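## Task

Grasp the bottle whose cap is yellow and raise it upright to a height greater than half of its own height, keeping it there until the scene ends. Other bottles may be shoved out of the way, but every one of them has to be upright when the scene ends.

## Robot and tools

Robot: one six-joint arm with a two-finger parallel gripper. Joints from base outward, with ranges in rad: waist -6.283 to 6.283, shoulder -2.304 to 2.304, elbow -4.224 to 0.061, forearm roll -6.283 to 6.283, wrist pitch -2.164 to 2.164, wrist roll -6.283 to 6.283. Load limits in N m: waist 55.8, shoulder 55.8, elbow 46.5, forearm roll 25.1, wrist pitch 17.6, wrist roll 17.6; a carried object adds to them. If a joint hits its limit from contact, the arm backs that joint off slightly, freezes for 10 seconds and drops the remaining steps of that call (a torque fault). The elbow never quite fully straightens.

Frames: the scene frame has its origin on the table surface under the arm base, +z up, and +y to the left when facing along +x. The base can be tilted against the table, and the reported hand position grows less accurate at long reach. The gripper has its own axes: the fingers extend along its +z and close along its y. end_effector_position is the spot between the pads when shut, roughly 2 cm short of the fingertips; closing pushes the tips about 10 mm further along +z.

execute_actions(actions): actions is a list of actions, each a list of up to 15 rows; an empty list only reports state and images. An action lasts 15 control steps of 1/30 s (0.5 s); each row covers one step, and a table with fewer rows repeats its final row. A row is 7 numbers, each in [-1, 1], in the order dx, dy, dz, rx, ry, rz, opening. The first six are an offset in the gripper's own axes from the gripper pose measured when that action began (for the first action in a call, the pose in the latest result of this scene). Every row refers to that same starting pose, so rows are not summed. Scale: 1.0 equals 0.6 m for dx, dy, dz and 180 degrees for the rotation vector rx, ry, rz. opening is absolute, not an offset: +1 fully open (0.084 m), -1 shut.

Per-step clipping: each step the commanded pose is limited to 70 mm and 16 degrees away from the measured pose, then reached by damped inverse kinematics that favours position over orientation. Large offsets may need several actions; after an action the arm only continues up to the last clipped pose, so send the remainder next. The result's "Hand target" is the pose currently being driven toward.

move(target, speed, blocking): target is a single 7-number row like above, an offset in gripper axes from the pose in this scene's most recent result that includes one; opening stays absolute and is sent when the move begins. The gripper follows a straight path, rotating the short way, lasting 0.5 to 10 s (longer paths are cut at 10 s, short of target). speed is in m/s, 0.002 to 0.5, default 0.25; rotation is capped at twice that in rad/s. The path ignores obstacles; the hand can lag, wander and overshoot speed, particularly near full reach. Faster motion and targets set deeper past a contact both mean harder impacts. The move finishes when path, arm and fingers are at rest, or 5 s after the path ends. The extra "move:" line reports the ending (done, off_target, moving, held, fault, ...) and limits: paced means the sent pose got clipped, held means a check stopped some steps (afterwards the arm may exceed speed). Distance to target is given too. blocking=false returns after 0.5 s while motion continues; until a result shows the move ended, execute_actions and move are rejected, so use wait or stop first. A move spends roughly one action per 0.5 s.

wait(seconds): 0 to 10; lets time pass holding the last command, returning early if a running move finishes. stop(): brakes a running move, needing room when fast; fingers keep moving. zoom_image(camera, region): camera is cam_high or cam_wrist; region [x0, y0, x1, y1] in pixels from the top-left, at most 504 by 504. finished_scene(scene): scene 1 or 2; irreversible, reports success and gives the next task. Replying without any tool call ends all remaining scenes.

Results: a state line with end_effector_position (m), end_effector_quat_wxyz, linear and angular velocities in the scene frame; grip_measured on the opening scale; for action calls, sampled step positions, with HELD where a row was partly held back. "pose unreachable" means the clearance check (which treats any mount under the base as arm) altered or blocked the command. MOTOR HOT appears from 65 °C; at 80 °C an OVER-TEMPERATURE FAULT brakes the arm until cool. Heat builds while holding loads, even during your thinking, and partly carries into scene 2.

Cameras: cam_high and cam_wrist, both 504x504, in that order. Calibration (scene 1, before any action): cam_high pinhole+radial fovy_deg=56.691 K=[[467.127, 0, 253.08], [0, 467.127, 255.584], [0, 0, 1]] pos_world=[1.0094, 0.0102491, 1.35178]; cam_wrist fovy_deg=44.671 K=[[613.357, 0, 252.981], [0, 613.357, 252.159], [0, 0, 1]] pos_world=[0.576968, -0.0903321, 0.425269], computed from joint readings. Real cameras may differ by up to about 2.3 degrees and 9 mm.

Gripping: command an opening well under grip_measured to keep hold; a larger gap squeezes harder, up to about 24 N per pad for objects up to about 6 cm wide. Fast closing can bounce the fingers open. Occasional brief tugs on the held bottle happen, so grip firmly.

Avoid: knocking bottles over, anything leaving the table, hard or fast impacts, strong pushes, drops, slips, faults and overheating. The simulation keeps running while you think; the arm holds its last command meanwhile. Less robot time and smoother, lower-effort motion are better.

Each tool is called after ">>>" by a JSON object that holds its "method" and its "body".

## Session

>>> {"method": "execute_actions", "body": {"actions": []}}

Scene clock: 0.00 s.
end_effector_position=(+0.6803, -0.1895, +0.3739) grip_measured=+1.00 end_effector_quat_wxyz=(+0.272, +0.329, +0.851, -0.308) end_effector_velocity=(+0.000, +0.000, +0.000) end_effector_angular_velocity=(+0.001, -0.001, -0.000)
Joint positions: [-0.09  -0.753 -1.382 -1.298 -0.833 -1.411  0.084]
Joint velocities: [ 0.     0.    -0.     0.     0.     0.001 -0.   ]
Motor temperatures (°C, as the motors report them): [32 31 35 36 38 33]
Hand target: +0.680, -0.189, +0.374; +0.272, +0.329, +0.851, -0.308

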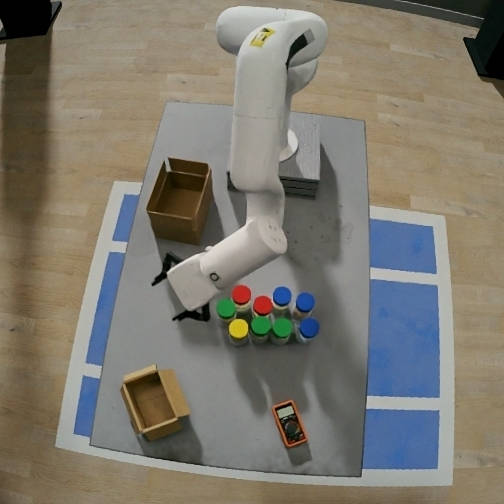

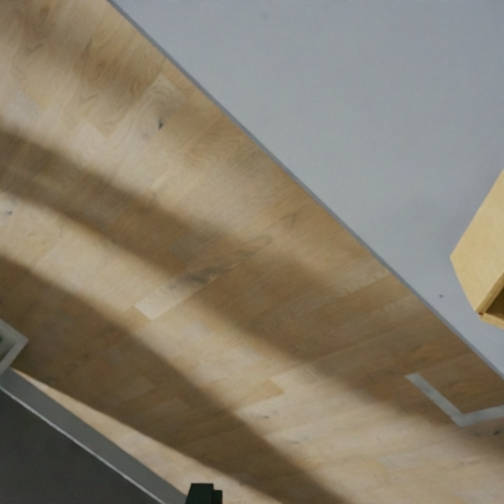

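>>> {"method": "zoom_image", "body": {"camera": "cam_high", "region": [190, 260, 340, 370]}}

Region (190, 260, 340, 370) of cam_high's 504x504 image, scaled by 3.360, with more detail than that image has; it fills the top 370 rows of this view, and the rest is white.

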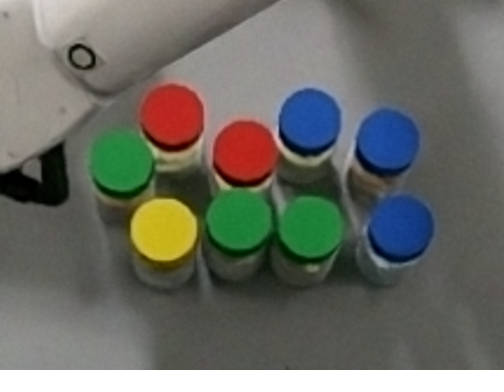

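>>> {"method": "move", "body": {"target": [0.344,0.1295,-0.0995,0.0305,0.283,0.349,1], "speed": 0.3}}

Scene clock: 3.77 s.
end_effector_position=(+0.5895, -0.0198, +0.2497) grip_measured=+1.00 end_effector_quat_wxyz=(-0.002, +0.815, +0.579, -0.001) end_effector_velocity=(-0.000, +0.002, -0.001) end_effector_angular_velocity=(+0.007, -0.002, -0.001)
Joint positions: [-0.097 -0.758 -1.278 -0.038 -0.576 -1.223  0.084]
Joint velocities: [ 0.     0.     0.003  0.013  0.004 -0.01   0.   ]
Motor temperatures (°C, as the motors report them): [32 31 35 36 38 33]
Hand target: +0.589, -0.020, +0.250; -0.002, +0.815, +0.579, -0.000
Off the commanded pose: 0.001 m, 0 deg.
move: done
camera_calibration (this result's frames):
cam_wrist: T_world_to_cam=[[0.943745, -0.329837, -0.0235188, -0.520521], [-0.330282, -0.943703, -0.018412, 0.253395], [-0.0161218, 0.0251441, -0.999554, 0.38815], [0, 0, 0, 1]] pos_world=[0.581188, 0.0576828, 0.3804]

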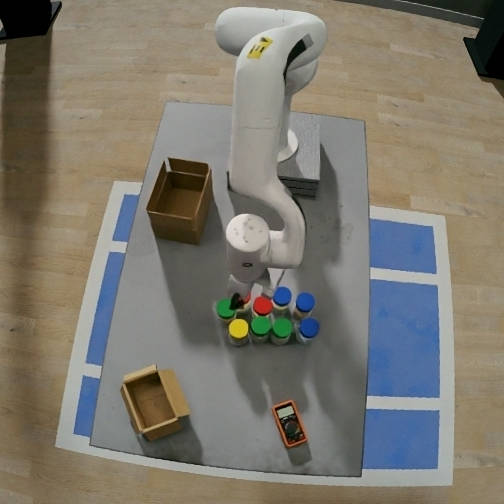

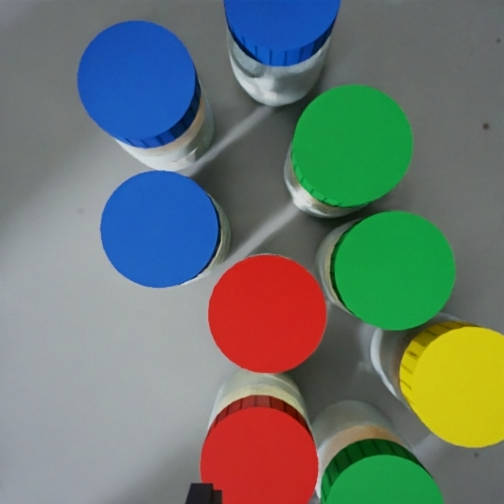

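>>> {"method": "move", "body": {"target": [0.023,0.098,0.1,0,0,0,1]}}

Scene clock: 5.07 s.
end_effector_position=(+0.6495, -0.0260, +0.1899) grip_measured=+1.00 end_effector_quat_wxyz=(-0.002, +0.815, +0.579, -0.001) end_effector_velocity=(+0.000, +0.001, -0.002) end_effector_angular_velocity=(+0.000, +0.003, +0.001)
Joint positions: [-0.106 -0.976 -1.503 -0.039 -0.582 -1.232  0.084]
Joint velocities: [ 0.001 -0.005 -0.004  0.    -0.003  0.    -0.   ]
Motor temperatures (°C, as the motors report them): [32 31 35 36 38 33]
Hand target: +0.649, -0.026, +0.190; -0.002, +0.815, +0.579, -0.001
Off the commanded pose: 0.000 m, 0 deg.
move: done
camera_calibration (this result's frames):
cam_wrist: T_world_to_cam=[[0.943754, -0.32983, -0.0232698, -0.580603], [-0.33027, -0.943705, -0.0185227, 0.266263], [-0.0158505, 0.0251662, -0.999558, 0.329301], [0, 0, 0, 1]] pos_world=[0.641104, 0.051486, 0.320577]

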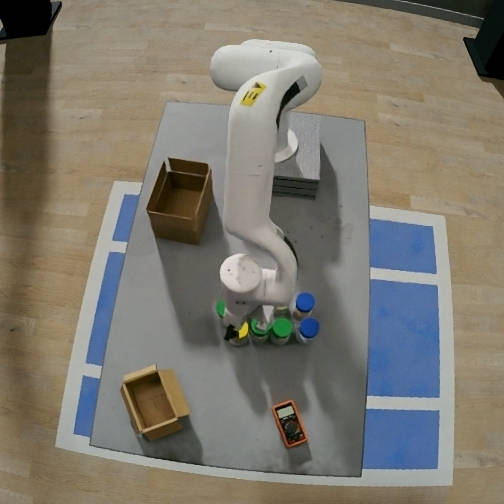

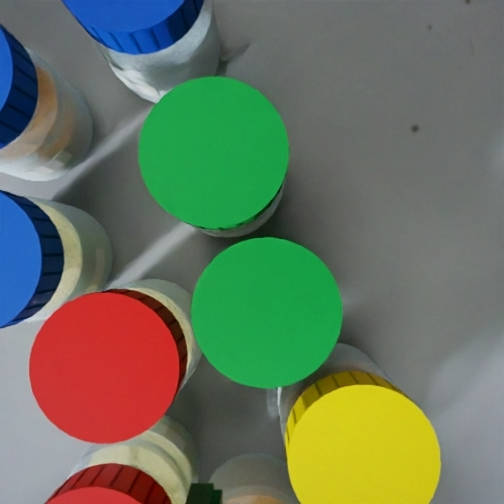

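>>> {"method": "move", "body": {"target": [0,0.002,0.193,0,0,0,0.7], "speed": 0.1}}

>>> {"method": "execute_actions", "body": {"actions": [[[0,0,0,0,0,0,0.6],[0,0,0,0,0,0,0.55],[0,0,0,0,0,0,0.5],[0,0,0,0,0,0,0.45],[0,0,0,0,0,0,0.4],[0,0,0,0,0,0,0.35],[0,0,0,0,0,0,0.3],[0,0,0,0,0,0,0.25],[0,0,0,0,0,0,0.2],[0,0,0,0,0,0,0.1],[0,0,0,0,0,0,0],[0,0,0,0,0,0,-0.2],[0,0,0,0,0,0,-0.4],[0,0,0,0,0,0,-0.6],[0,0,0,0,0,0,-0.8]],[[0,0,0,0,0,0,-1]]]}}

Scene clock: 7.03 s.
end_effector_position=(+0.6507, -0.0259, +0.0744) grip_measured=+0.70 end_effector_quat_wxyz=(-0.002, +0.815, +0.579, -0.000) end_effector_velocity=(-0.000, +0.000, -0.002) end_effector_angular_velocity=(-0.001, +0.002, +0.002)
Joint positions: [-0.11  -1.184 -1.574 -0.049 -0.445 -1.224  0.073]
Joint velocities: [ 0.001 -0.003 -0.002 -0.001  0.     0.     0.   ]
Motor temperatures (°C, as the motors report them): [32 31 35 36 38 33]
Hand target: +0.651, -0.026, +0.074; -0.002, +0.815, +0.579, -0.000
Off the commanded pose: 0.001 m, 0 deg.
move: done
camera_calibration (this result's frames):
cam_wrist: T_world_to_cam=[[0.943823, -0.329649, -0.0230315, -0.584456], [-0.330089, -0.943759, -0.0189545, 0.264546], [-0.0154879, 0.0254921, -0.999555, 0.213612], [0, 0, 0, 1]] pos_world=[0.642255, 0.051557, 0.205071]

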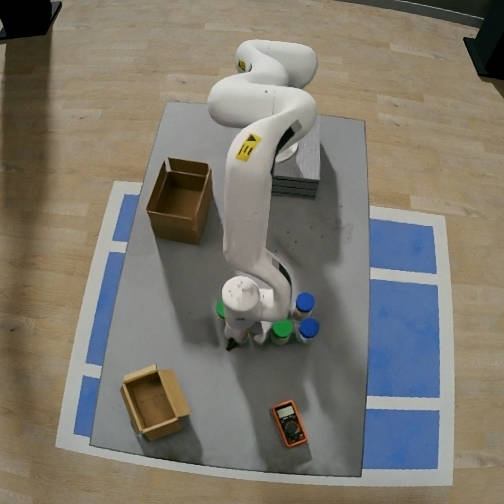

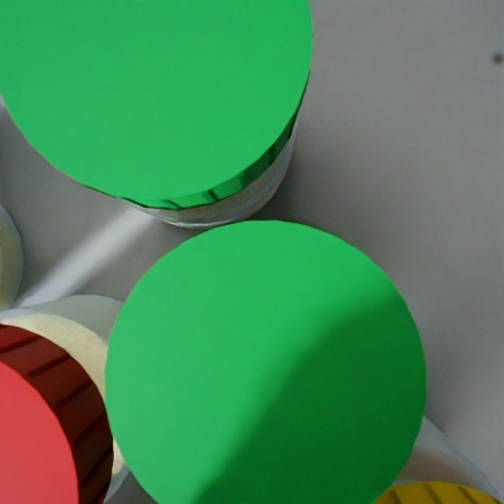

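Scene clock: 8.03 s.
end_effector_position=(+0.6519, -0.0260, +0.0753) grip_measured=+0.22 end_effector_quat_wxyz=(-0.001, +0.815, +0.579, +0.001) end_effector_velocity=(-0.000, -0.000, -0.000) end_effector_angular_velocity=(+0.000, +0.000, -0.001)
Joint positions: [-0.11  -1.183 -1.575 -0.049 -0.444 -1.224  0.054]
Joint velocities: [-0.    -0.    -0.     0.    -0.     0.001 -0.   ]
Motor temperatures (°C, as the motors report them): [32 31 35 36 38 33]
Hand target: +0.652, -0.026, +0.075; -0.001, +0.815, +0.579, +0.001
Off the commanded pose: 0.000 m, 0 deg.
Step readings (end_effector_position; steps 1 to 15: 1st action; 16 to 30: 2nd action):
0: (+0.6507, -0.0259, +0.0744)
1: (+0.6507, -0.0259, +0.0743)
2: (+0.6506, -0.0259, +0.0743)
4: (+0.6507, -0.0259, +0.0744)
8: (+0.6509, -0.0259, +0.0745)
15: (+0.6519, -0.0260, +0.0753)
16: (+0.6519, -0.0260, +0.0752)
17: (+0.6519, -0.0260, +0.0753)
19: (+0.6519, -0.0260, +0.0753)
23: (+0.6519, -0.0260, +0.0753)
30: end_effector_position above
camera_calibration (this result's frames):
cam_wrist: T_world_to_cam=[[0.943858, -0.329739, -0.0201218, -0.585911], [-0.330118, -0.94373, -0.0198823, 0.264932], [-0.0124336, 0.0254086, -0.9996, 0.212571], [0, 0, 0, 1]] pos_world=[0.643119, 0.0514252, 0.205964]

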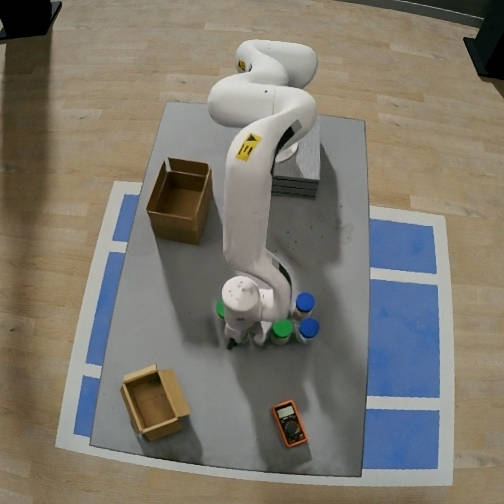

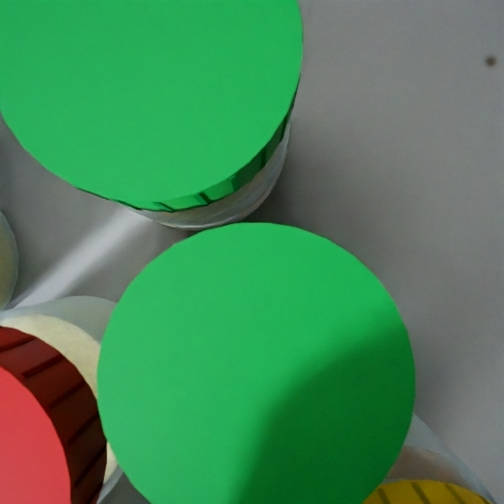

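>>> {"method": "move", "body": {"target": [0,0,-0.2,0,0,0,-1], "speed": 0.1}}

Scene clock: 9.67 s.
end_effector_position=(+0.6514, -0.0265, +0.1949) grip_measured=+0.22 end_effector_quat_wxyz=(-0.001, +0.815, +0.579, +0.001) end_effector_velocity=(-0.000, +0.001, +0.002) end_effector_angular_velocity=(-0.000, -0.000, +0.001)
Joint positions: [-0.107 -0.971 -1.506 -0.038 -0.588 -1.233  0.054]
Joint velocities: [ 0.001  0.003  0.001 -0.    -0.003 -0.     0.   ]
Motor temperatures (°C, as the motors report them): [32 31 35 36 38 33]
Hand target: +0.652, -0.027, +0.195; -0.001, +0.815, +0.579, +0.001
Off the commanded pose: 0.001 m, 0 deg.
move: done
camera_calibration (this result's frames):
cam_wrist: T_world_to_cam=[[0.943785, -0.329929, -0.0203945, -0.583118], [-0.33031, -0.943673, -0.019424, 0.266696], [-0.0128372, 0.0250686, -0.999603, 0.332441], [0, 0, 0, 1]] pos_world=[0.642698, 0.0509517, 0.325597]

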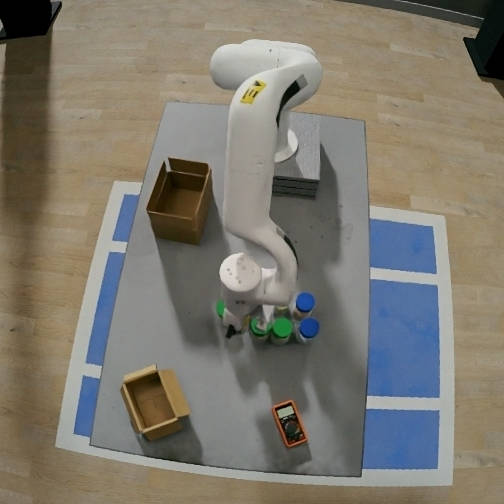

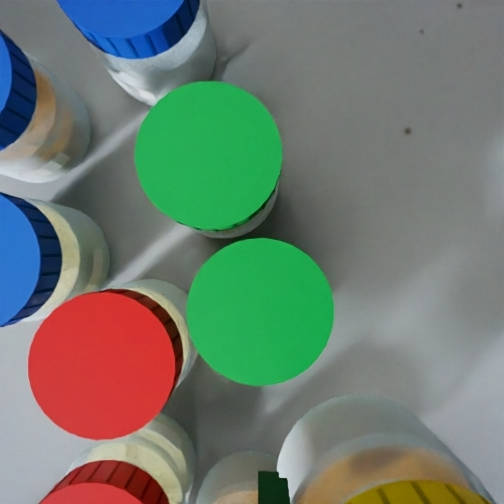

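>>> {"method": "finished_scene", "body": {"scene": 1}}

The scene is finished: the task was done.


## Next scene

Grasp the bottle whose cap is green and raise it upright to a height greater than half of its own height, keeping it there until the scene ends. Other bottles may be shoved out of the way, but every one of them has to be upright when the scene ends.

>>> {"method": "execute_actions", "body": {"actions": []}}

Scene clock: 0.00 s.
end_effector_position=(+0.2249, -0.1674, +0.3072) grip_measured=+1.00 end_effector_quat_wxyz=(-0.148, -0.092, +0.960, +0.219) end_effector_velocity=(-0.001, +0.000, -0.000) end_effector_angular_velocity=(+0.001, +0.001, +0.001)
Joint positions: [-0.741 -0.304 -0.682  0.084 -0.932  2.231  0.084]
Joint velocities: [-0.     0.     0.002 -0.    -0.    -0.001  0.   ]
Motor temperatures (°C, as the motors report them): [32 31 35 36 38 33]
Hand target: +0.225, -0.167, +0.307; -0.148, -0.092, +0.960, +0.219
camera_calibration (this result's frames):
cam_wrist: T_world_to_cam=[[-0.11784, 0.89449, 0.431278, 0.0801952], [0.933628, 0.247756, -0.258759, -0.0162173], [-0.33831, 0.372161, -0.864316, 0.532432], [0, 0, 0, 1]] pos_world=[0.204718, -0.265867, 0.421407]

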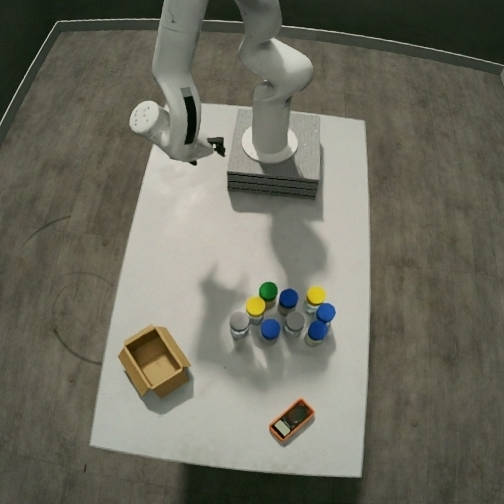

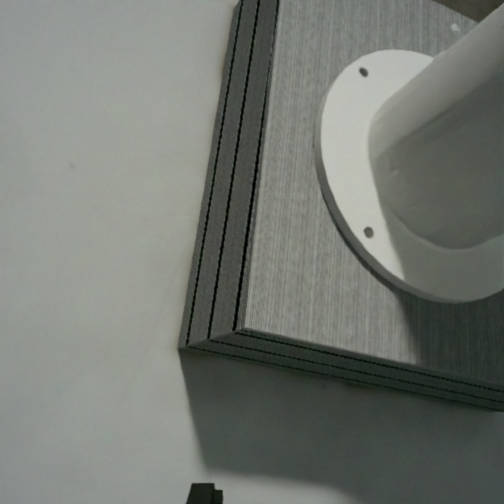

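>>> {"method": "move", "body": {"target": [-0.571,0.219,0.0625,0.0702,-0.17,0.422,1], "speed": 0.3}}

Scene clock: 3.43 s.
end_effector_position=(+0.5205, +0.0453, +0.2506) grip_measured=+1.00 end_effector_quat_wxyz=(+0.001, +0.552, +0.834, -0.001) end_effector_velocity=(+0.001, +0.001, +0.000) end_effector_angular_velocity=(-0.008, +0.001, -0.004)
Joint positions: [ 0.023 -0.627 -1.057 -0.041 -0.485  4.447  0.084]
Joint velocities: [ 0.004 -0.003 -0.004 -0.015 -0.004  0.022  0.   ]
Motor temperatures (°C, as the motors report them): [32 31 35 36 38 33]
Hand target: +0.521, +0.045, +0.251; +0.001, +0.552, +0.834, -0.001
Off the commanded pose: 0.002 m, 0 deg.
move: done
camera_calibration (this result's frames):
cam_wrist: T_world_to_cam=[[0.920769, 0.389575, -0.0203979, -0.455336], [0.38933, -0.920976, -0.0150163, -0.0843987], [-0.0246359, 0.00588504, -0.999679, 0.391578], [0, 0, 0, 1]] pos_world=[0.461765, 0.0973536, 0.380897]

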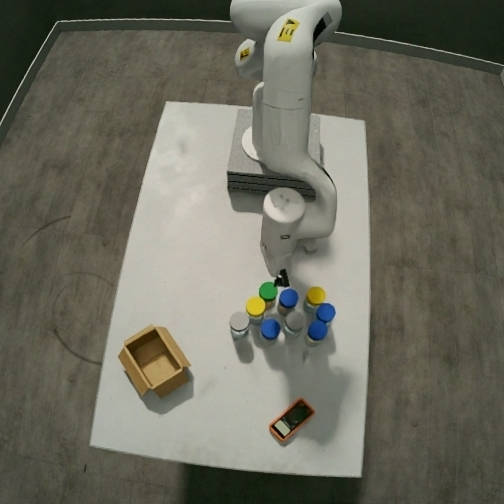

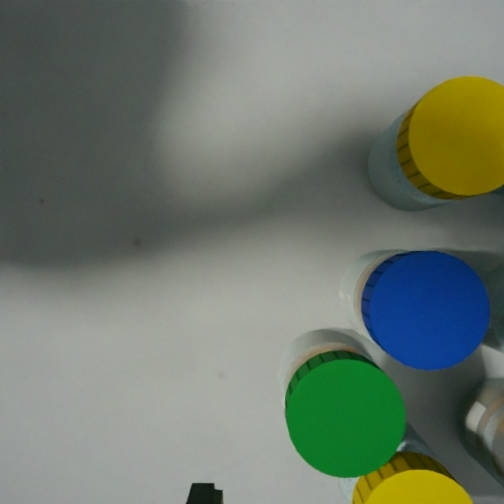

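>>> {"method": "move", "body": {"target": [0.007,0.001,0.07,0,0,0,0.6], "speed": 0.15}}

Scene clock: 4.40 s.
end_effector_position=(+0.5197, +0.0494, +0.2088) grip_measured=+0.59 end_effector_quat_wxyz=(+0.001, +0.552, +0.834, -0.001) end_effector_velocity=(+0.001, +0.001, -0.000) end_effector_angular_velocity=(-0.000, -0.001, +0.002)
Joint positions: [ 0.03  -0.703 -1.055 -0.046 -0.407  4.46   0.069]
Joint velocities: [ 0.002 -0.002 -0.002 -0.001  0.002  0.    -0.   ]
Motor temperatures (°C, as the motors report them): [32 31 35 36 38 33]
Hand target: +0.520, +0.049, +0.209; +0.001, +0.552, +0.834, -0.001
Off the commanded pose: 0.000 m, 0 deg.
move: done
camera_calibration (this result's frames):
cam_wrist: T_world_to_cam=[[0.920746, 0.389648, -0.0200412, -0.457066], [0.389403, -0.920944, -0.0150783, -0.080941], [-0.024332, 0.00607917, -0.999685, 0.349589], [0, 0, 0, 1]] pos_world=[0.460867, 0.101427, 0.339098]

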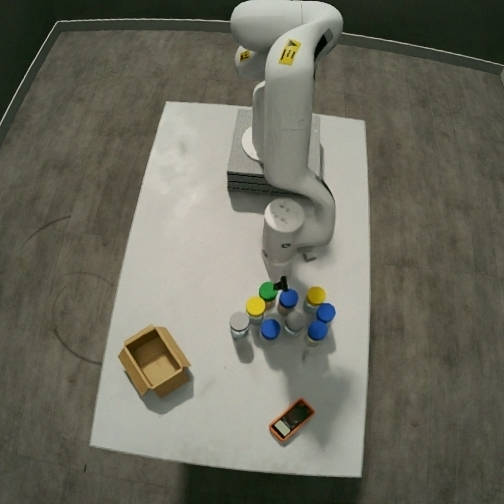

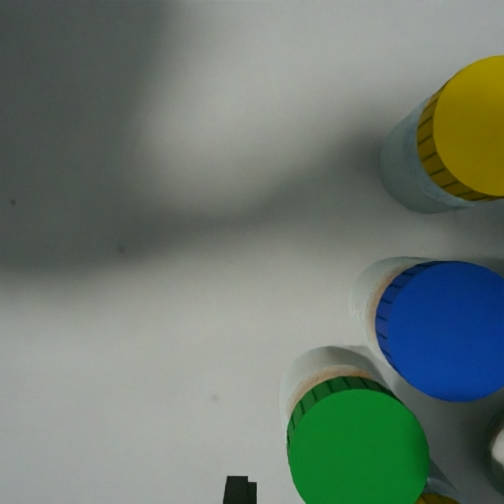

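>>> {"method": "move", "body": {"target": [0,0.002,0.198,0,0,0,0.6], "speed": 0.1}}

>>> {"method": "execute_actions", "body": {"actions": [[[0,0,0,0,0,0,0.5],[0,0,0,0,0,0,0.45],[0,0,0,0,0,0,0.4],[0,0,0,0,0,0,0.35],[0,0,0,0,0,0,0.3],[0,0,0,0,0,0,0.25],[0,0,0,0,0,0,0.2],[0,0,0,0,0,0,0.15],[0,0,0,0,0,0,0.1],[0,0,0,0,0,0,0.0],[0,0,0,0,0,0,-0.1],[0,0,0,0,0,0,-0.2],[0,0,0,0,0,0,-0.4],[0,0,0,0,0,0,-0.6],[0,0,0,0,0,0,-0.8]],[[0,0,0,0,0,0,-1]]]}}

Scene clock: 15.77 s.
end_effector_position=(+0.5473, +0.0512, +0.1425) grip_measured=+0.59 end_effector_quat_wxyz=(+0.028, +0.553, +0.832, +0.022) end_effector_velocity=(+0.001, -0.000, +0.001) end_effector_angular_velocity=(+0.000, -0.002, -0.001)
Joint positions: [ 0.025 -0.853 -1.108 -0.075 -0.239  4.488  0.069]
Joint velocities: [-0.001 -0.    -0.002 -0.001  0.     0.    -0.   ]
Motor temperatures (°C, as the motors report them): [32 31 35 36 38 33]
Hand target: +0.547, +0.051, +0.143; +0.028, +0.553, +0.832, +0.022
Off the commanded pose: 0.059 m, 4 deg.
TORQUE FAULT: the external load on joint 2 (shoulder) reached its load limit, and the arm stopped for 10 seconds. That time counts as 20 of the actions that you can send in this scene. The arm's remaining commands of this call were not run. Joint 2 (shoulder) moved back by up to 3 degrees. The arm holds there, with its grip as last carried out, and accepts commands again: back off and push less far. The arm stops again, at the same cost, whenever a joint's load reaches its limit.
move: fault
camera_calibration (this result's frames):
cam_wrist: T_world_to_cam=[[0.920997, 0.38655, 0.048409, -0.494255], [0.386782, -0.922158, 0.00485468, -0.0924138], [0.0465173, 0.0142526, -0.998816, 0.244716], [0, 0, 0, 1]] pos_world=[0.479568, 0.102346, 0.268802]

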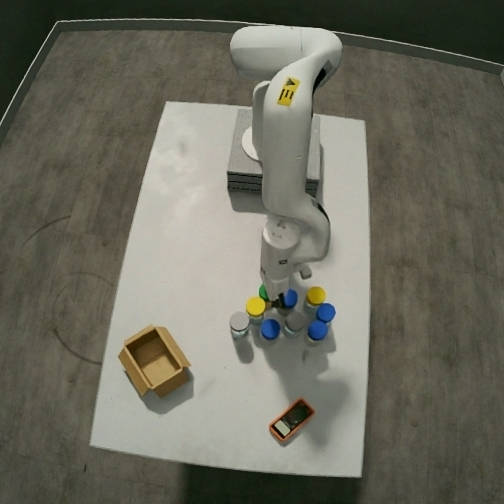

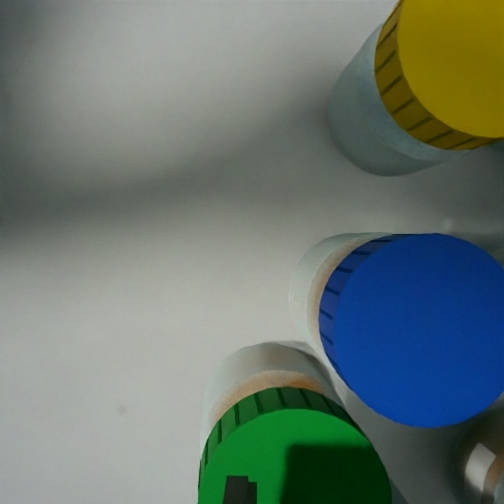

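not run: a fault stop came before this call.

>>> {"method": "move", "body": {"target": [0.0088,-0.023,-0.0143,0.0215,0.0072,-0.001,1], "speed": 0.1}}

Scene clock: 18.47 s.
end_effector_position=(+0.5320, +0.0506, +0.1500) grip_measured=+1.00 end_effector_quat_wxyz=(+0.000, +0.552, +0.834, +0.000) end_effector_velocity=(-0.002, -0.001, -0.000) end_effector_angular_velocity=(-0.000, +0.007, +0.000)
Joint positions: [ 0.027 -0.84  -1.111 -0.05  -0.326  4.462  0.084]
Joint velocities: [-0.001  0.     0.002  0.002 -0.006 -0.003  0.   ]
Motor temperatures (°C, as the motors report them): [32 31 35 36 38 33]
Hand target: +0.532, +0.051, +0.150; +0.000, +0.552, +0.834, +0.000
Off the commanded pose: 0.000 m, 0 deg.
move: done
camera_calibration (this result's frames):
cam_wrist: T_world_to_cam=[[0.920817, 0.389539, -0.018863, -0.470278], [0.389246, -0.920969, -0.0174345, -0.085063], [-0.0241636, 0.00871168, -0.99967, 0.290886], [0, 0, 0, 1]] pos_world=[0.47318, 0.102317, 0.280436]

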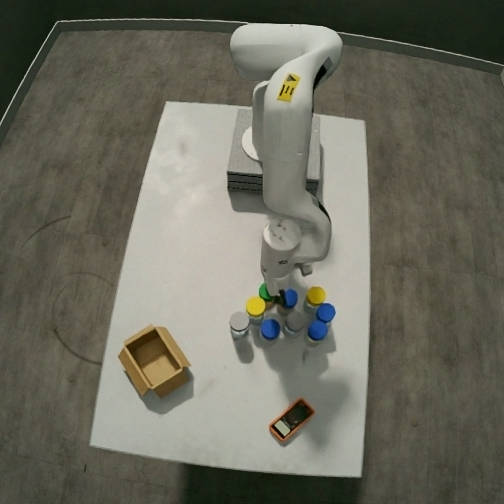

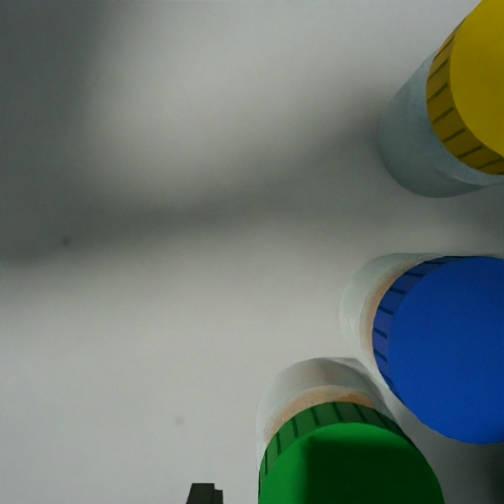

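>>> {"method": "zoom_image", "body": {"camera": "cam_high", "region": [230, 240, 330, 340]}}

Region (230, 240, 330, 340) of cam_high's 504x504 image, scaled by 5.040, with more detail than that image has.

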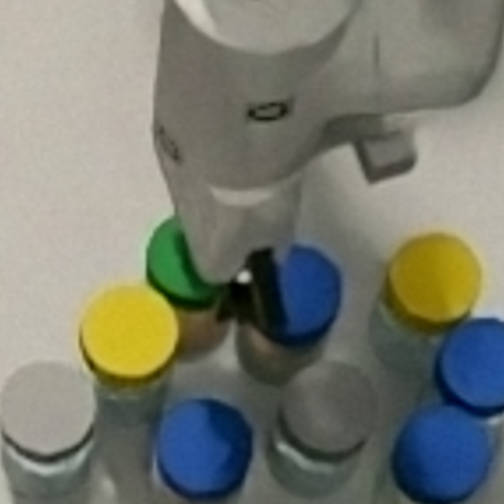

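>>> {"method": "move", "body": {"target": [-0.011,0,0.03,0,0,0,1], "speed": 0.05}}

>>> {"method": "zoom_image", "body": {"camera": "cam_high", "region": [230, 240, 330, 340]}}

Scene clock: 19.63 s.
end_effector_position=(+0.5346, +0.0446, +0.1321) grip_measured=+1.00 end_effector_quat_wxyz=(+0.000, +0.552, +0.834, +0.000) end_effector_velocity=(+0.000, +0.000, -0.001) end_effector_angular_velocity=(-0.000, -0.000, +0.001)
Joint positions: [ 0.015 -0.879 -1.126 -0.056 -0.301  4.456  0.084]
Joint velocities: [ 0.001 -0.002 -0.001 -0.     0.001 -0.     0.   ]
Motor temperatures (°C, as the motors report them): [32 31 35 36 38 33]
Hand target: +0.535, +0.045, +0.132; +0.000, +0.552, +0.834, +0.000
Off the commanded pose: 0.000 m, 0 deg.
move: done
camera_calibration (this result's frames):
cam_wrist: T_world_to_cam=[[0.920804, 0.389576, -0.0187207, -0.470738], [0.389283, -0.920952, -0.0175095, -0.0919289], [-0.0240621, 0.00883519, -0.999671, 0.273064], [0, 0, 0, 1]] pos_world=[0.475814, 0.0963137, 0.262552]

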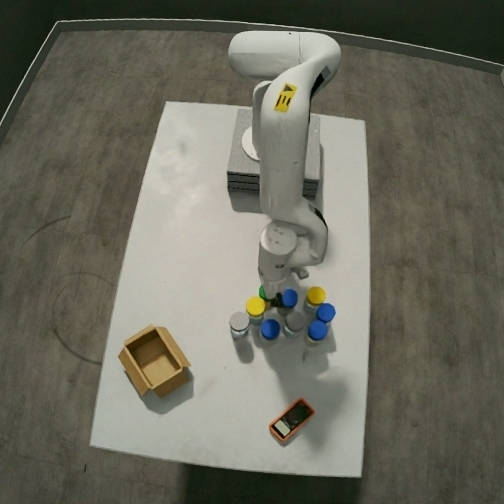

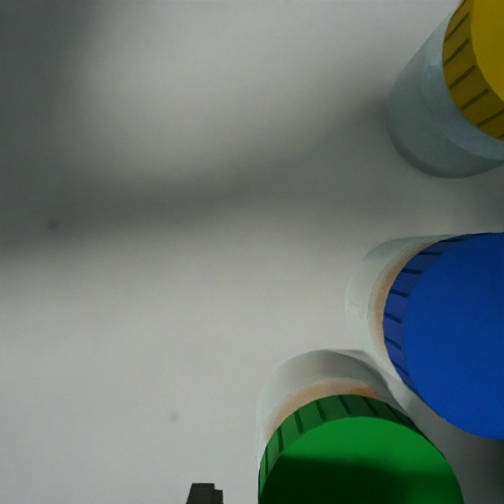

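Region (230, 240, 330, 340) of cam_high's 504x504 image, scaled by 5.040, with more detail than that image has.

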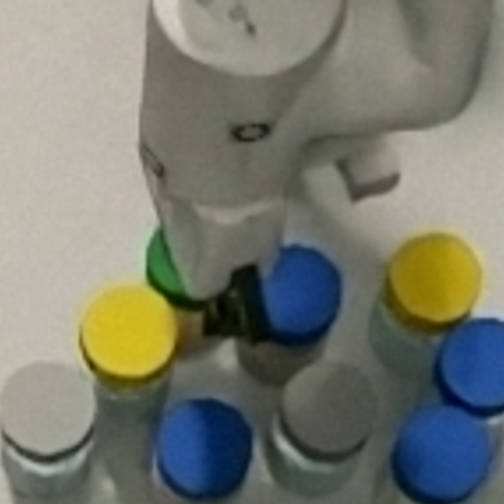

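>>> {"method": "move", "body": {"target": [0,0,0.035,0,0,0,1], "speed": 0.04}}

>>> {"method": "zoom_image", "body": {"camera": "cam_high", "region": [230, 240, 330, 340]}}

Scene clock: 20.63 s.
end_effector_position=(+0.5348, +0.0447, +0.1112) grip_measured=+1.00 end_effector_quat_wxyz=(+0.000, +0.552, +0.834, +0.001) end_effector_velocity=(-0.000, +0.001, -0.001) end_effector_angular_velocity=(-0.000, +0.000, +0.001)
Joint positions: [ 0.014 -0.923 -1.14  -0.062 -0.27   4.461  0.084]
Joint velocities: [ 0.002 -0.002 -0.001  0.     0.001  0.001  0.   ]
Motor temperatures (°C, as the motors report them): [32 31 35 36 38 33]
Hand target: +0.535, +0.045, +0.111; +0.000, +0.552, +0.834, +0.001
Off the commanded pose: 0.000 m, 0 deg.
move: done
camera_calibration (this result's frames):
cam_wrist: T_world_to_cam=[[0.920798, 0.389598, -0.0185696, -0.471277], [0.389305, -0.920942, -0.0175456, -0.0922957], [-0.0239373, 0.00892677, -0.999674, 0.252124], [0, 0, 0, 1]] pos_world=[0.475917, 0.0963585, 0.241671]

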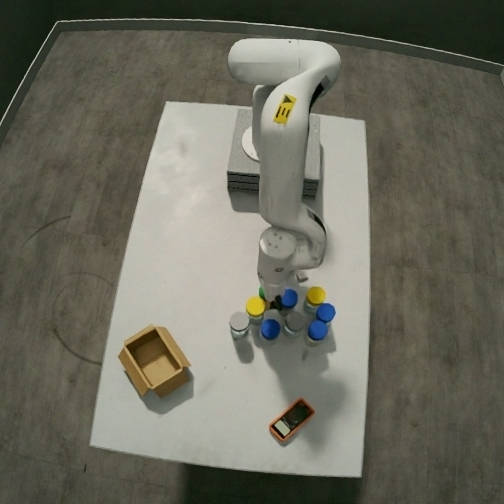

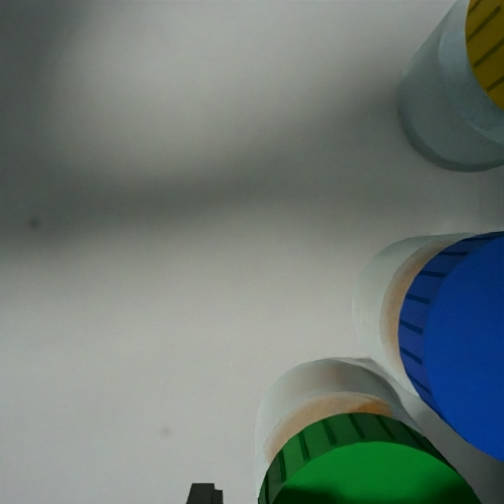

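Region (230, 240, 330, 340) of cam_high's 504x504 image, scaled by 5.040, with more detail than that image has.

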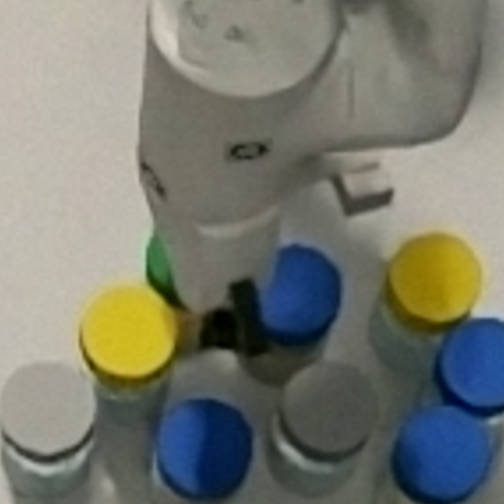

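>>> {"method": "move", "body": {"target": [0,-0.013,0.035,0,0,0,1], "speed": 0.04}}

>>> {"method": "execute_actions", "body": {"actions": [[[0,0,0,0,0,0,0.9],[0,0,0,0,0,0,0.84],[0,0,0,0,0,0,0.78],[0,0,0,0,0,0,0.72],[0,0,0,0,0,0,0.66],[0,0,0,0,0,0,0.6],[0,0,0,0,0,0,0.54],[0,0,0,0,0,0,0.48],[0,0,0,0,0,0,0.42],[0,0,0,0,0,0,0.36],[0,0,0,0,0,0,0.3],[0,0,0,0,0,0,0.24],[0,0,0,0,0,0,0.18],[0,0,0,0,0,0,0.12],[0,0,0,0,0,0,0.06]],[[0,0,0,0,0,0,0],[0,0,0,0,0,0,-0.1],[0,0,0,0,0,0,-0.2],[0,0,0,0,0,0,-0.4],[0,0,0,0,0,0,-0.6],[0,0,0,0,0,0,-0.8],[0,0,0,0,0,0,-1]]]}}

Scene clock: 21.77 s.
end_effector_position=(+0.5277, +0.0417, +0.0903) grip_measured=+1.00 end_effector_quat_wxyz=(+0.000, +0.552, +0.834, +0.001) end_effector_velocity=(-0.000, +0.000, -0.001) end_effector_angular_velocity=(-0.000, -0.001, +0.001)
Joint positions: [ 0.009 -0.957 -1.132 -0.073 -0.228  4.468  0.084]
Joint velocities: [ 0.001 -0.001  0.001 -0.002  0.003  0.002  0.   ]
Motor temperatures (°C, as the motors report them): [32 31 35 36 38 33]
Hand target: +0.528, +0.042, +0.090; +0.000, +0.552, +0.834, +0.001
Off the commanded pose: 0.000 m, 0 deg.
move: done
camera_calibration (this result's frames):
cam_wrist: T_world_to_cam=[[0.920788, 0.38963, -0.0183975, -0.464054], [0.389336, -0.920927, -0.0176285, -0.0926466], [-0.0238114, 0.00906926, -0.999675, 0.231002], [0, 0, 0, 1]] pos_world=[0.468866, 0.0933934, 0.220756]

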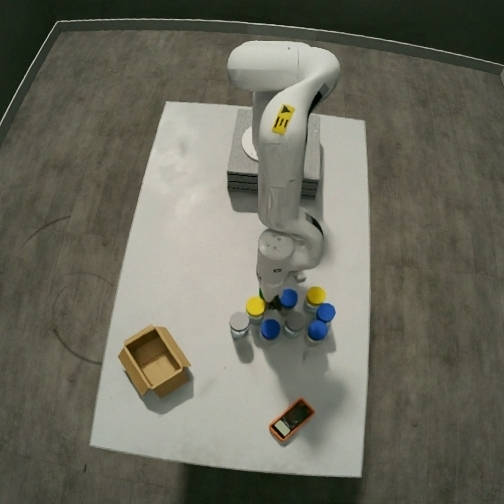

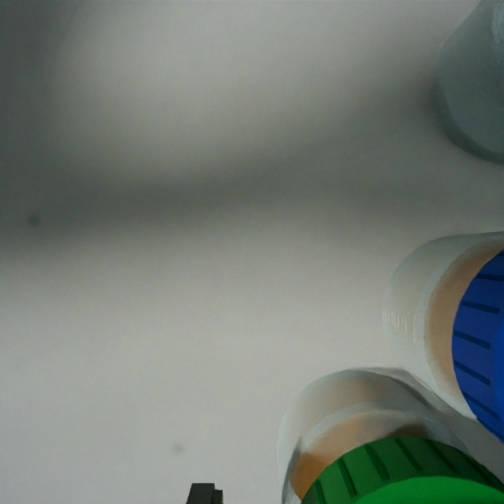

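Scene clock: 22.77 s.
end_effector_position=(+0.5279, +0.0418, +0.0904) grip_measured=+0.22 end_effector_quat_wxyz=(+0.000, +0.552, +0.834, +0.001) end_effector_velocity=(+0.000, +0.000, -0.000) end_effector_angular_velocity=(-0.000, -0.000, +0.000)
Joint positions: [ 0.009 -0.957 -1.132 -0.073 -0.228  4.468  0.053]
Joint velocities: [ 0.    -0.    -0.001 -0.    -0.     0.    -0.   ]
Motor temperatures (°C, as the motors report them): [32 31 35 36 38 33]
Hand target: +0.528, +0.042, +0.090; +0.000, +0.552, +0.834, +0.001
Off the commanded pose: 0.000 m, 0 deg.
Step readings (end_effector_position; steps 1 to 15: 1st action; 16 to 30: 2nd action):
0: (+0.5277, +0.0417, +0.0903)
1: (+0.5277, +0.0417, +0.0903)
2: (+0.5277, +0.0417, +0.0903)
4: (+0.5278, +0.0417, +0.0903)
8: (+0.5278, +0.0417, +0.0903)
15: (+0.5279, +0.0418, +0.0904)
16: (+0.5279, +0.0418, +0.0904)
17: (+0.5279, +0.0418, +0.0904)
19: (+0.5279, +0.0418, +0.0904)
23: (+0.5279, +0.0418, +0.0904)
30: end_effector_position above
camera_calibration (this result's frames):
cam_wrist: T_world_to_cam=[[0.920793, 0.389634, -0.0180629, -0.464223], [0.389346, -0.920925, -0.0175309, -0.0926984], [-0.0234653, 0.00910963, -0.999683, 0.230895], [0, 0, 0, 1]] pos_world=[0.468963, 0.0934057, 0.220811]

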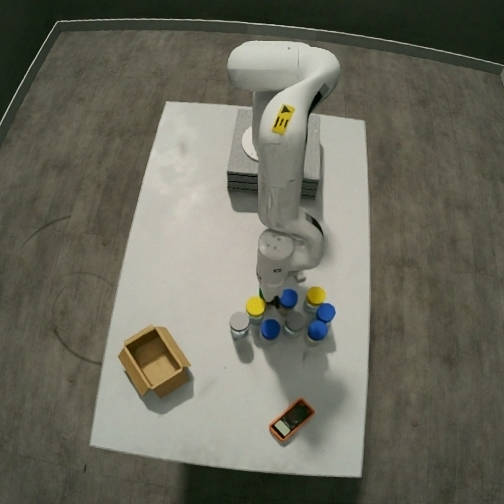

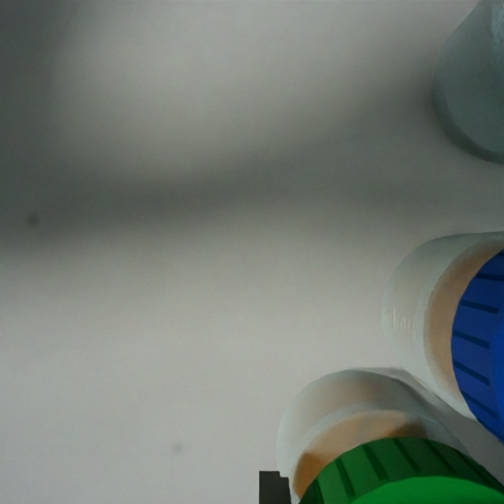

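>>> {"method": "execute_actions", "body": {"actions": [[[0,0,0,0,0,0,0.4],[0,0,0,0,0,0,0.4],[0,0,0,0,0,0,0.4],[0,0,0,0,0,0,0.4],[0,0,0,0,0,0,0.4],[0,0,0,0,0,0,0.4],[0,0,0,0,0,0,0.4],[0,0,0,0,0,0,0.4],[0,0,0.002,0,0,0,0.4],[0,0,0.004,0,0,0,0.4],[0,0,0.006,0,0,0,0.4],[0,0,0.008,0,0,0,0.4],[0,0,0.01,0,0,0,0.4],[0,0,0.012,0,0,0,0.4],[0,0,0.014,0,0,0,0.4]],[[0,0,0.006,0,0,0,0.4],[0,0,0.008,0,0,0,0.4],[0,0,0.01,0,0,0,0.4],[0,0,0.012,0,0,0,0.4],[0,0,0.014,0,0,0,0.4],[0,0,0.016,0,0,0,0.4]],[[0,0,0,0,0,0,0.3],[0,0,0,0,0,0,0.25],[0,0,0,0,0,0,0.2],[0,0,0,0,0,0,0.15],[0,0,0,0,0,0,0.1],[0,0,0,0,0,0,0],[0,0,0,0,0,0,-0.2],[0,0,0,0,0,0,-0.4],[0,0,0,0,0,0,-0.7],[0,0,0,0,0,0,-1]]]}}

Scene clock: 24.60 s.
end_effector_position=(+0.5280, +0.0418, +0.0763) grip_measured=+0.22 end_effector_quat_wxyz=(+0.001, +0.552, +0.834, +0.001) end_effector_velocity=(+0.000, +0.001, +0.000) end_effector_angular_velocity=(+0.000, -0.001, +0.000)
Joint positions: [ 0.009 -0.988 -1.144 -0.079 -0.209  4.474  0.053]
Joint velocities: [ 0.001 -0.    -0.     0.001  0.     0.     0.   ]
Motor temperatures (°C, as the motors report them): [32 31 35 36 38 33]
Hand target: +0.528, +0.042, +0.076; +0.000, +0.552, +0.834, +0.001
Off the commanded pose: 0.000 m, 0 deg.
Step readings (end_effector_position; steps 1 to 15: 1st action; 16 to 30: 2nd action; 31 to 45: 3rd action):
0: (+0.5279, +0.0418, +0.0904)
1: (+0.5279, +0.0418, +0.0904)
2: (+0.5279, +0.0418, +0.0904)
4: (+0.5278, +0.0418, +0.0903)
8: (+0.5278, +0.0418, +0.0903)
15: (+0.5278, +0.0418, +0.0858)
16: (+0.5278, +0.0418, +0.0846)
17: (+0.5277, +0.0418, +0.0837)
19: (+0.5278, +0.0418, +0.0820)
23: (+0.5278, +0.0418, +0.0779)
30: (+0.5279, +0.0418, +0.0763)
31: (+0.5279, +0.0418, +0.0763)
32: (+0.5279, +0.0418, +0.0763)
34: (+0.5280, +0.0418, +0.0763)
38: (+0.5281, +0.0418, +0.0764)
45: end_effector_position above
camera_calibration (this result's frames):
cam_wrist: T_world_to_cam=[[0.920792, 0.389651, -0.0177333, -0.464669], [0.389366, -0.920916, -0.0175293, -0.0929724], [-0.0231612, 0.00923611, -0.999689, 0.216708], [0, 0, 0, 1]] pos_world=[0.469083, 0.0934376, 0.206771]

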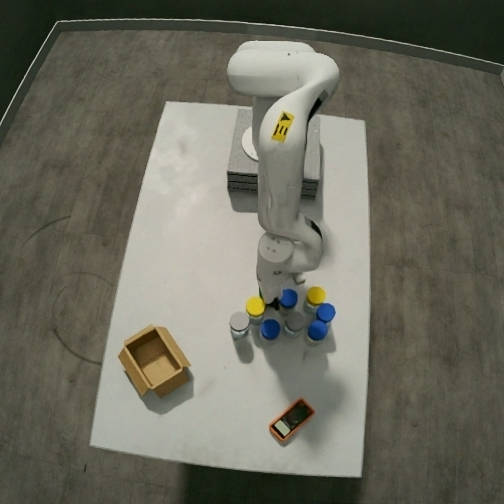

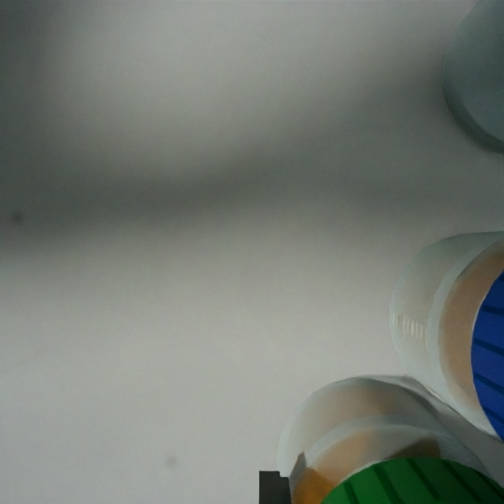

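>>> {"method": "move", "body": {"target": [0,-0.02,-0.21,0,0,0,-1], "speed": 0.08}}

Scene clock: 26.63 s.
end_effector_position=(+0.5164, +0.0368, +0.2021) grip_measured=+0.22 end_effector_quat_wxyz=(+0.001, +0.552, +0.834, +0.001) end_effector_velocity=(+0.001, +0.001, +0.002) end_effector_angular_velocity=(+0.000, -0.003, +0.002)
Joint positions: [ 0.005 -0.707 -1.041 -0.045 -0.388  4.435  0.053]
Joint velocities: [ 0.001  0.003 -0.002 -0.    -0.002 -0.001 -0.   ]
Motor temperatures (°C, as the motors report them): [32 31 35 36 38 33]
Hand target: +0.516, +0.037, +0.202; +0.001, +0.552, +0.834, +0.001
Off the commanded pose: 0.000 m, 0 deg.
move: done
camera_calibration (this result's frames):
cam_wrist: T_world_to_cam=[[0.920842, 0.389515, -0.0181312, -0.449694], [0.389233, -0.920978, -0.0172508, -0.0908093], [-0.0234178, 0.00882797, -0.999687, 0.342353], [0, 0, 0, 1]] pos_world=[0.45746, 0.0885069, 0.332526]

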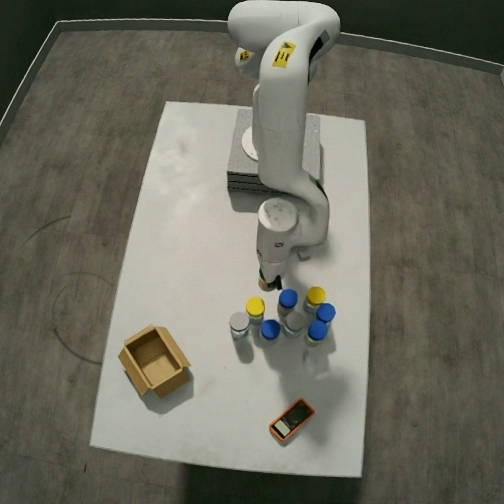

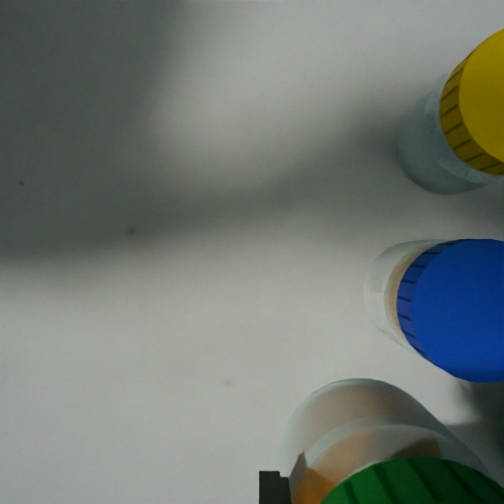

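>>> {"method": "finished_scene", "body": {"scene": 2}}

The scene is finished: the task was done.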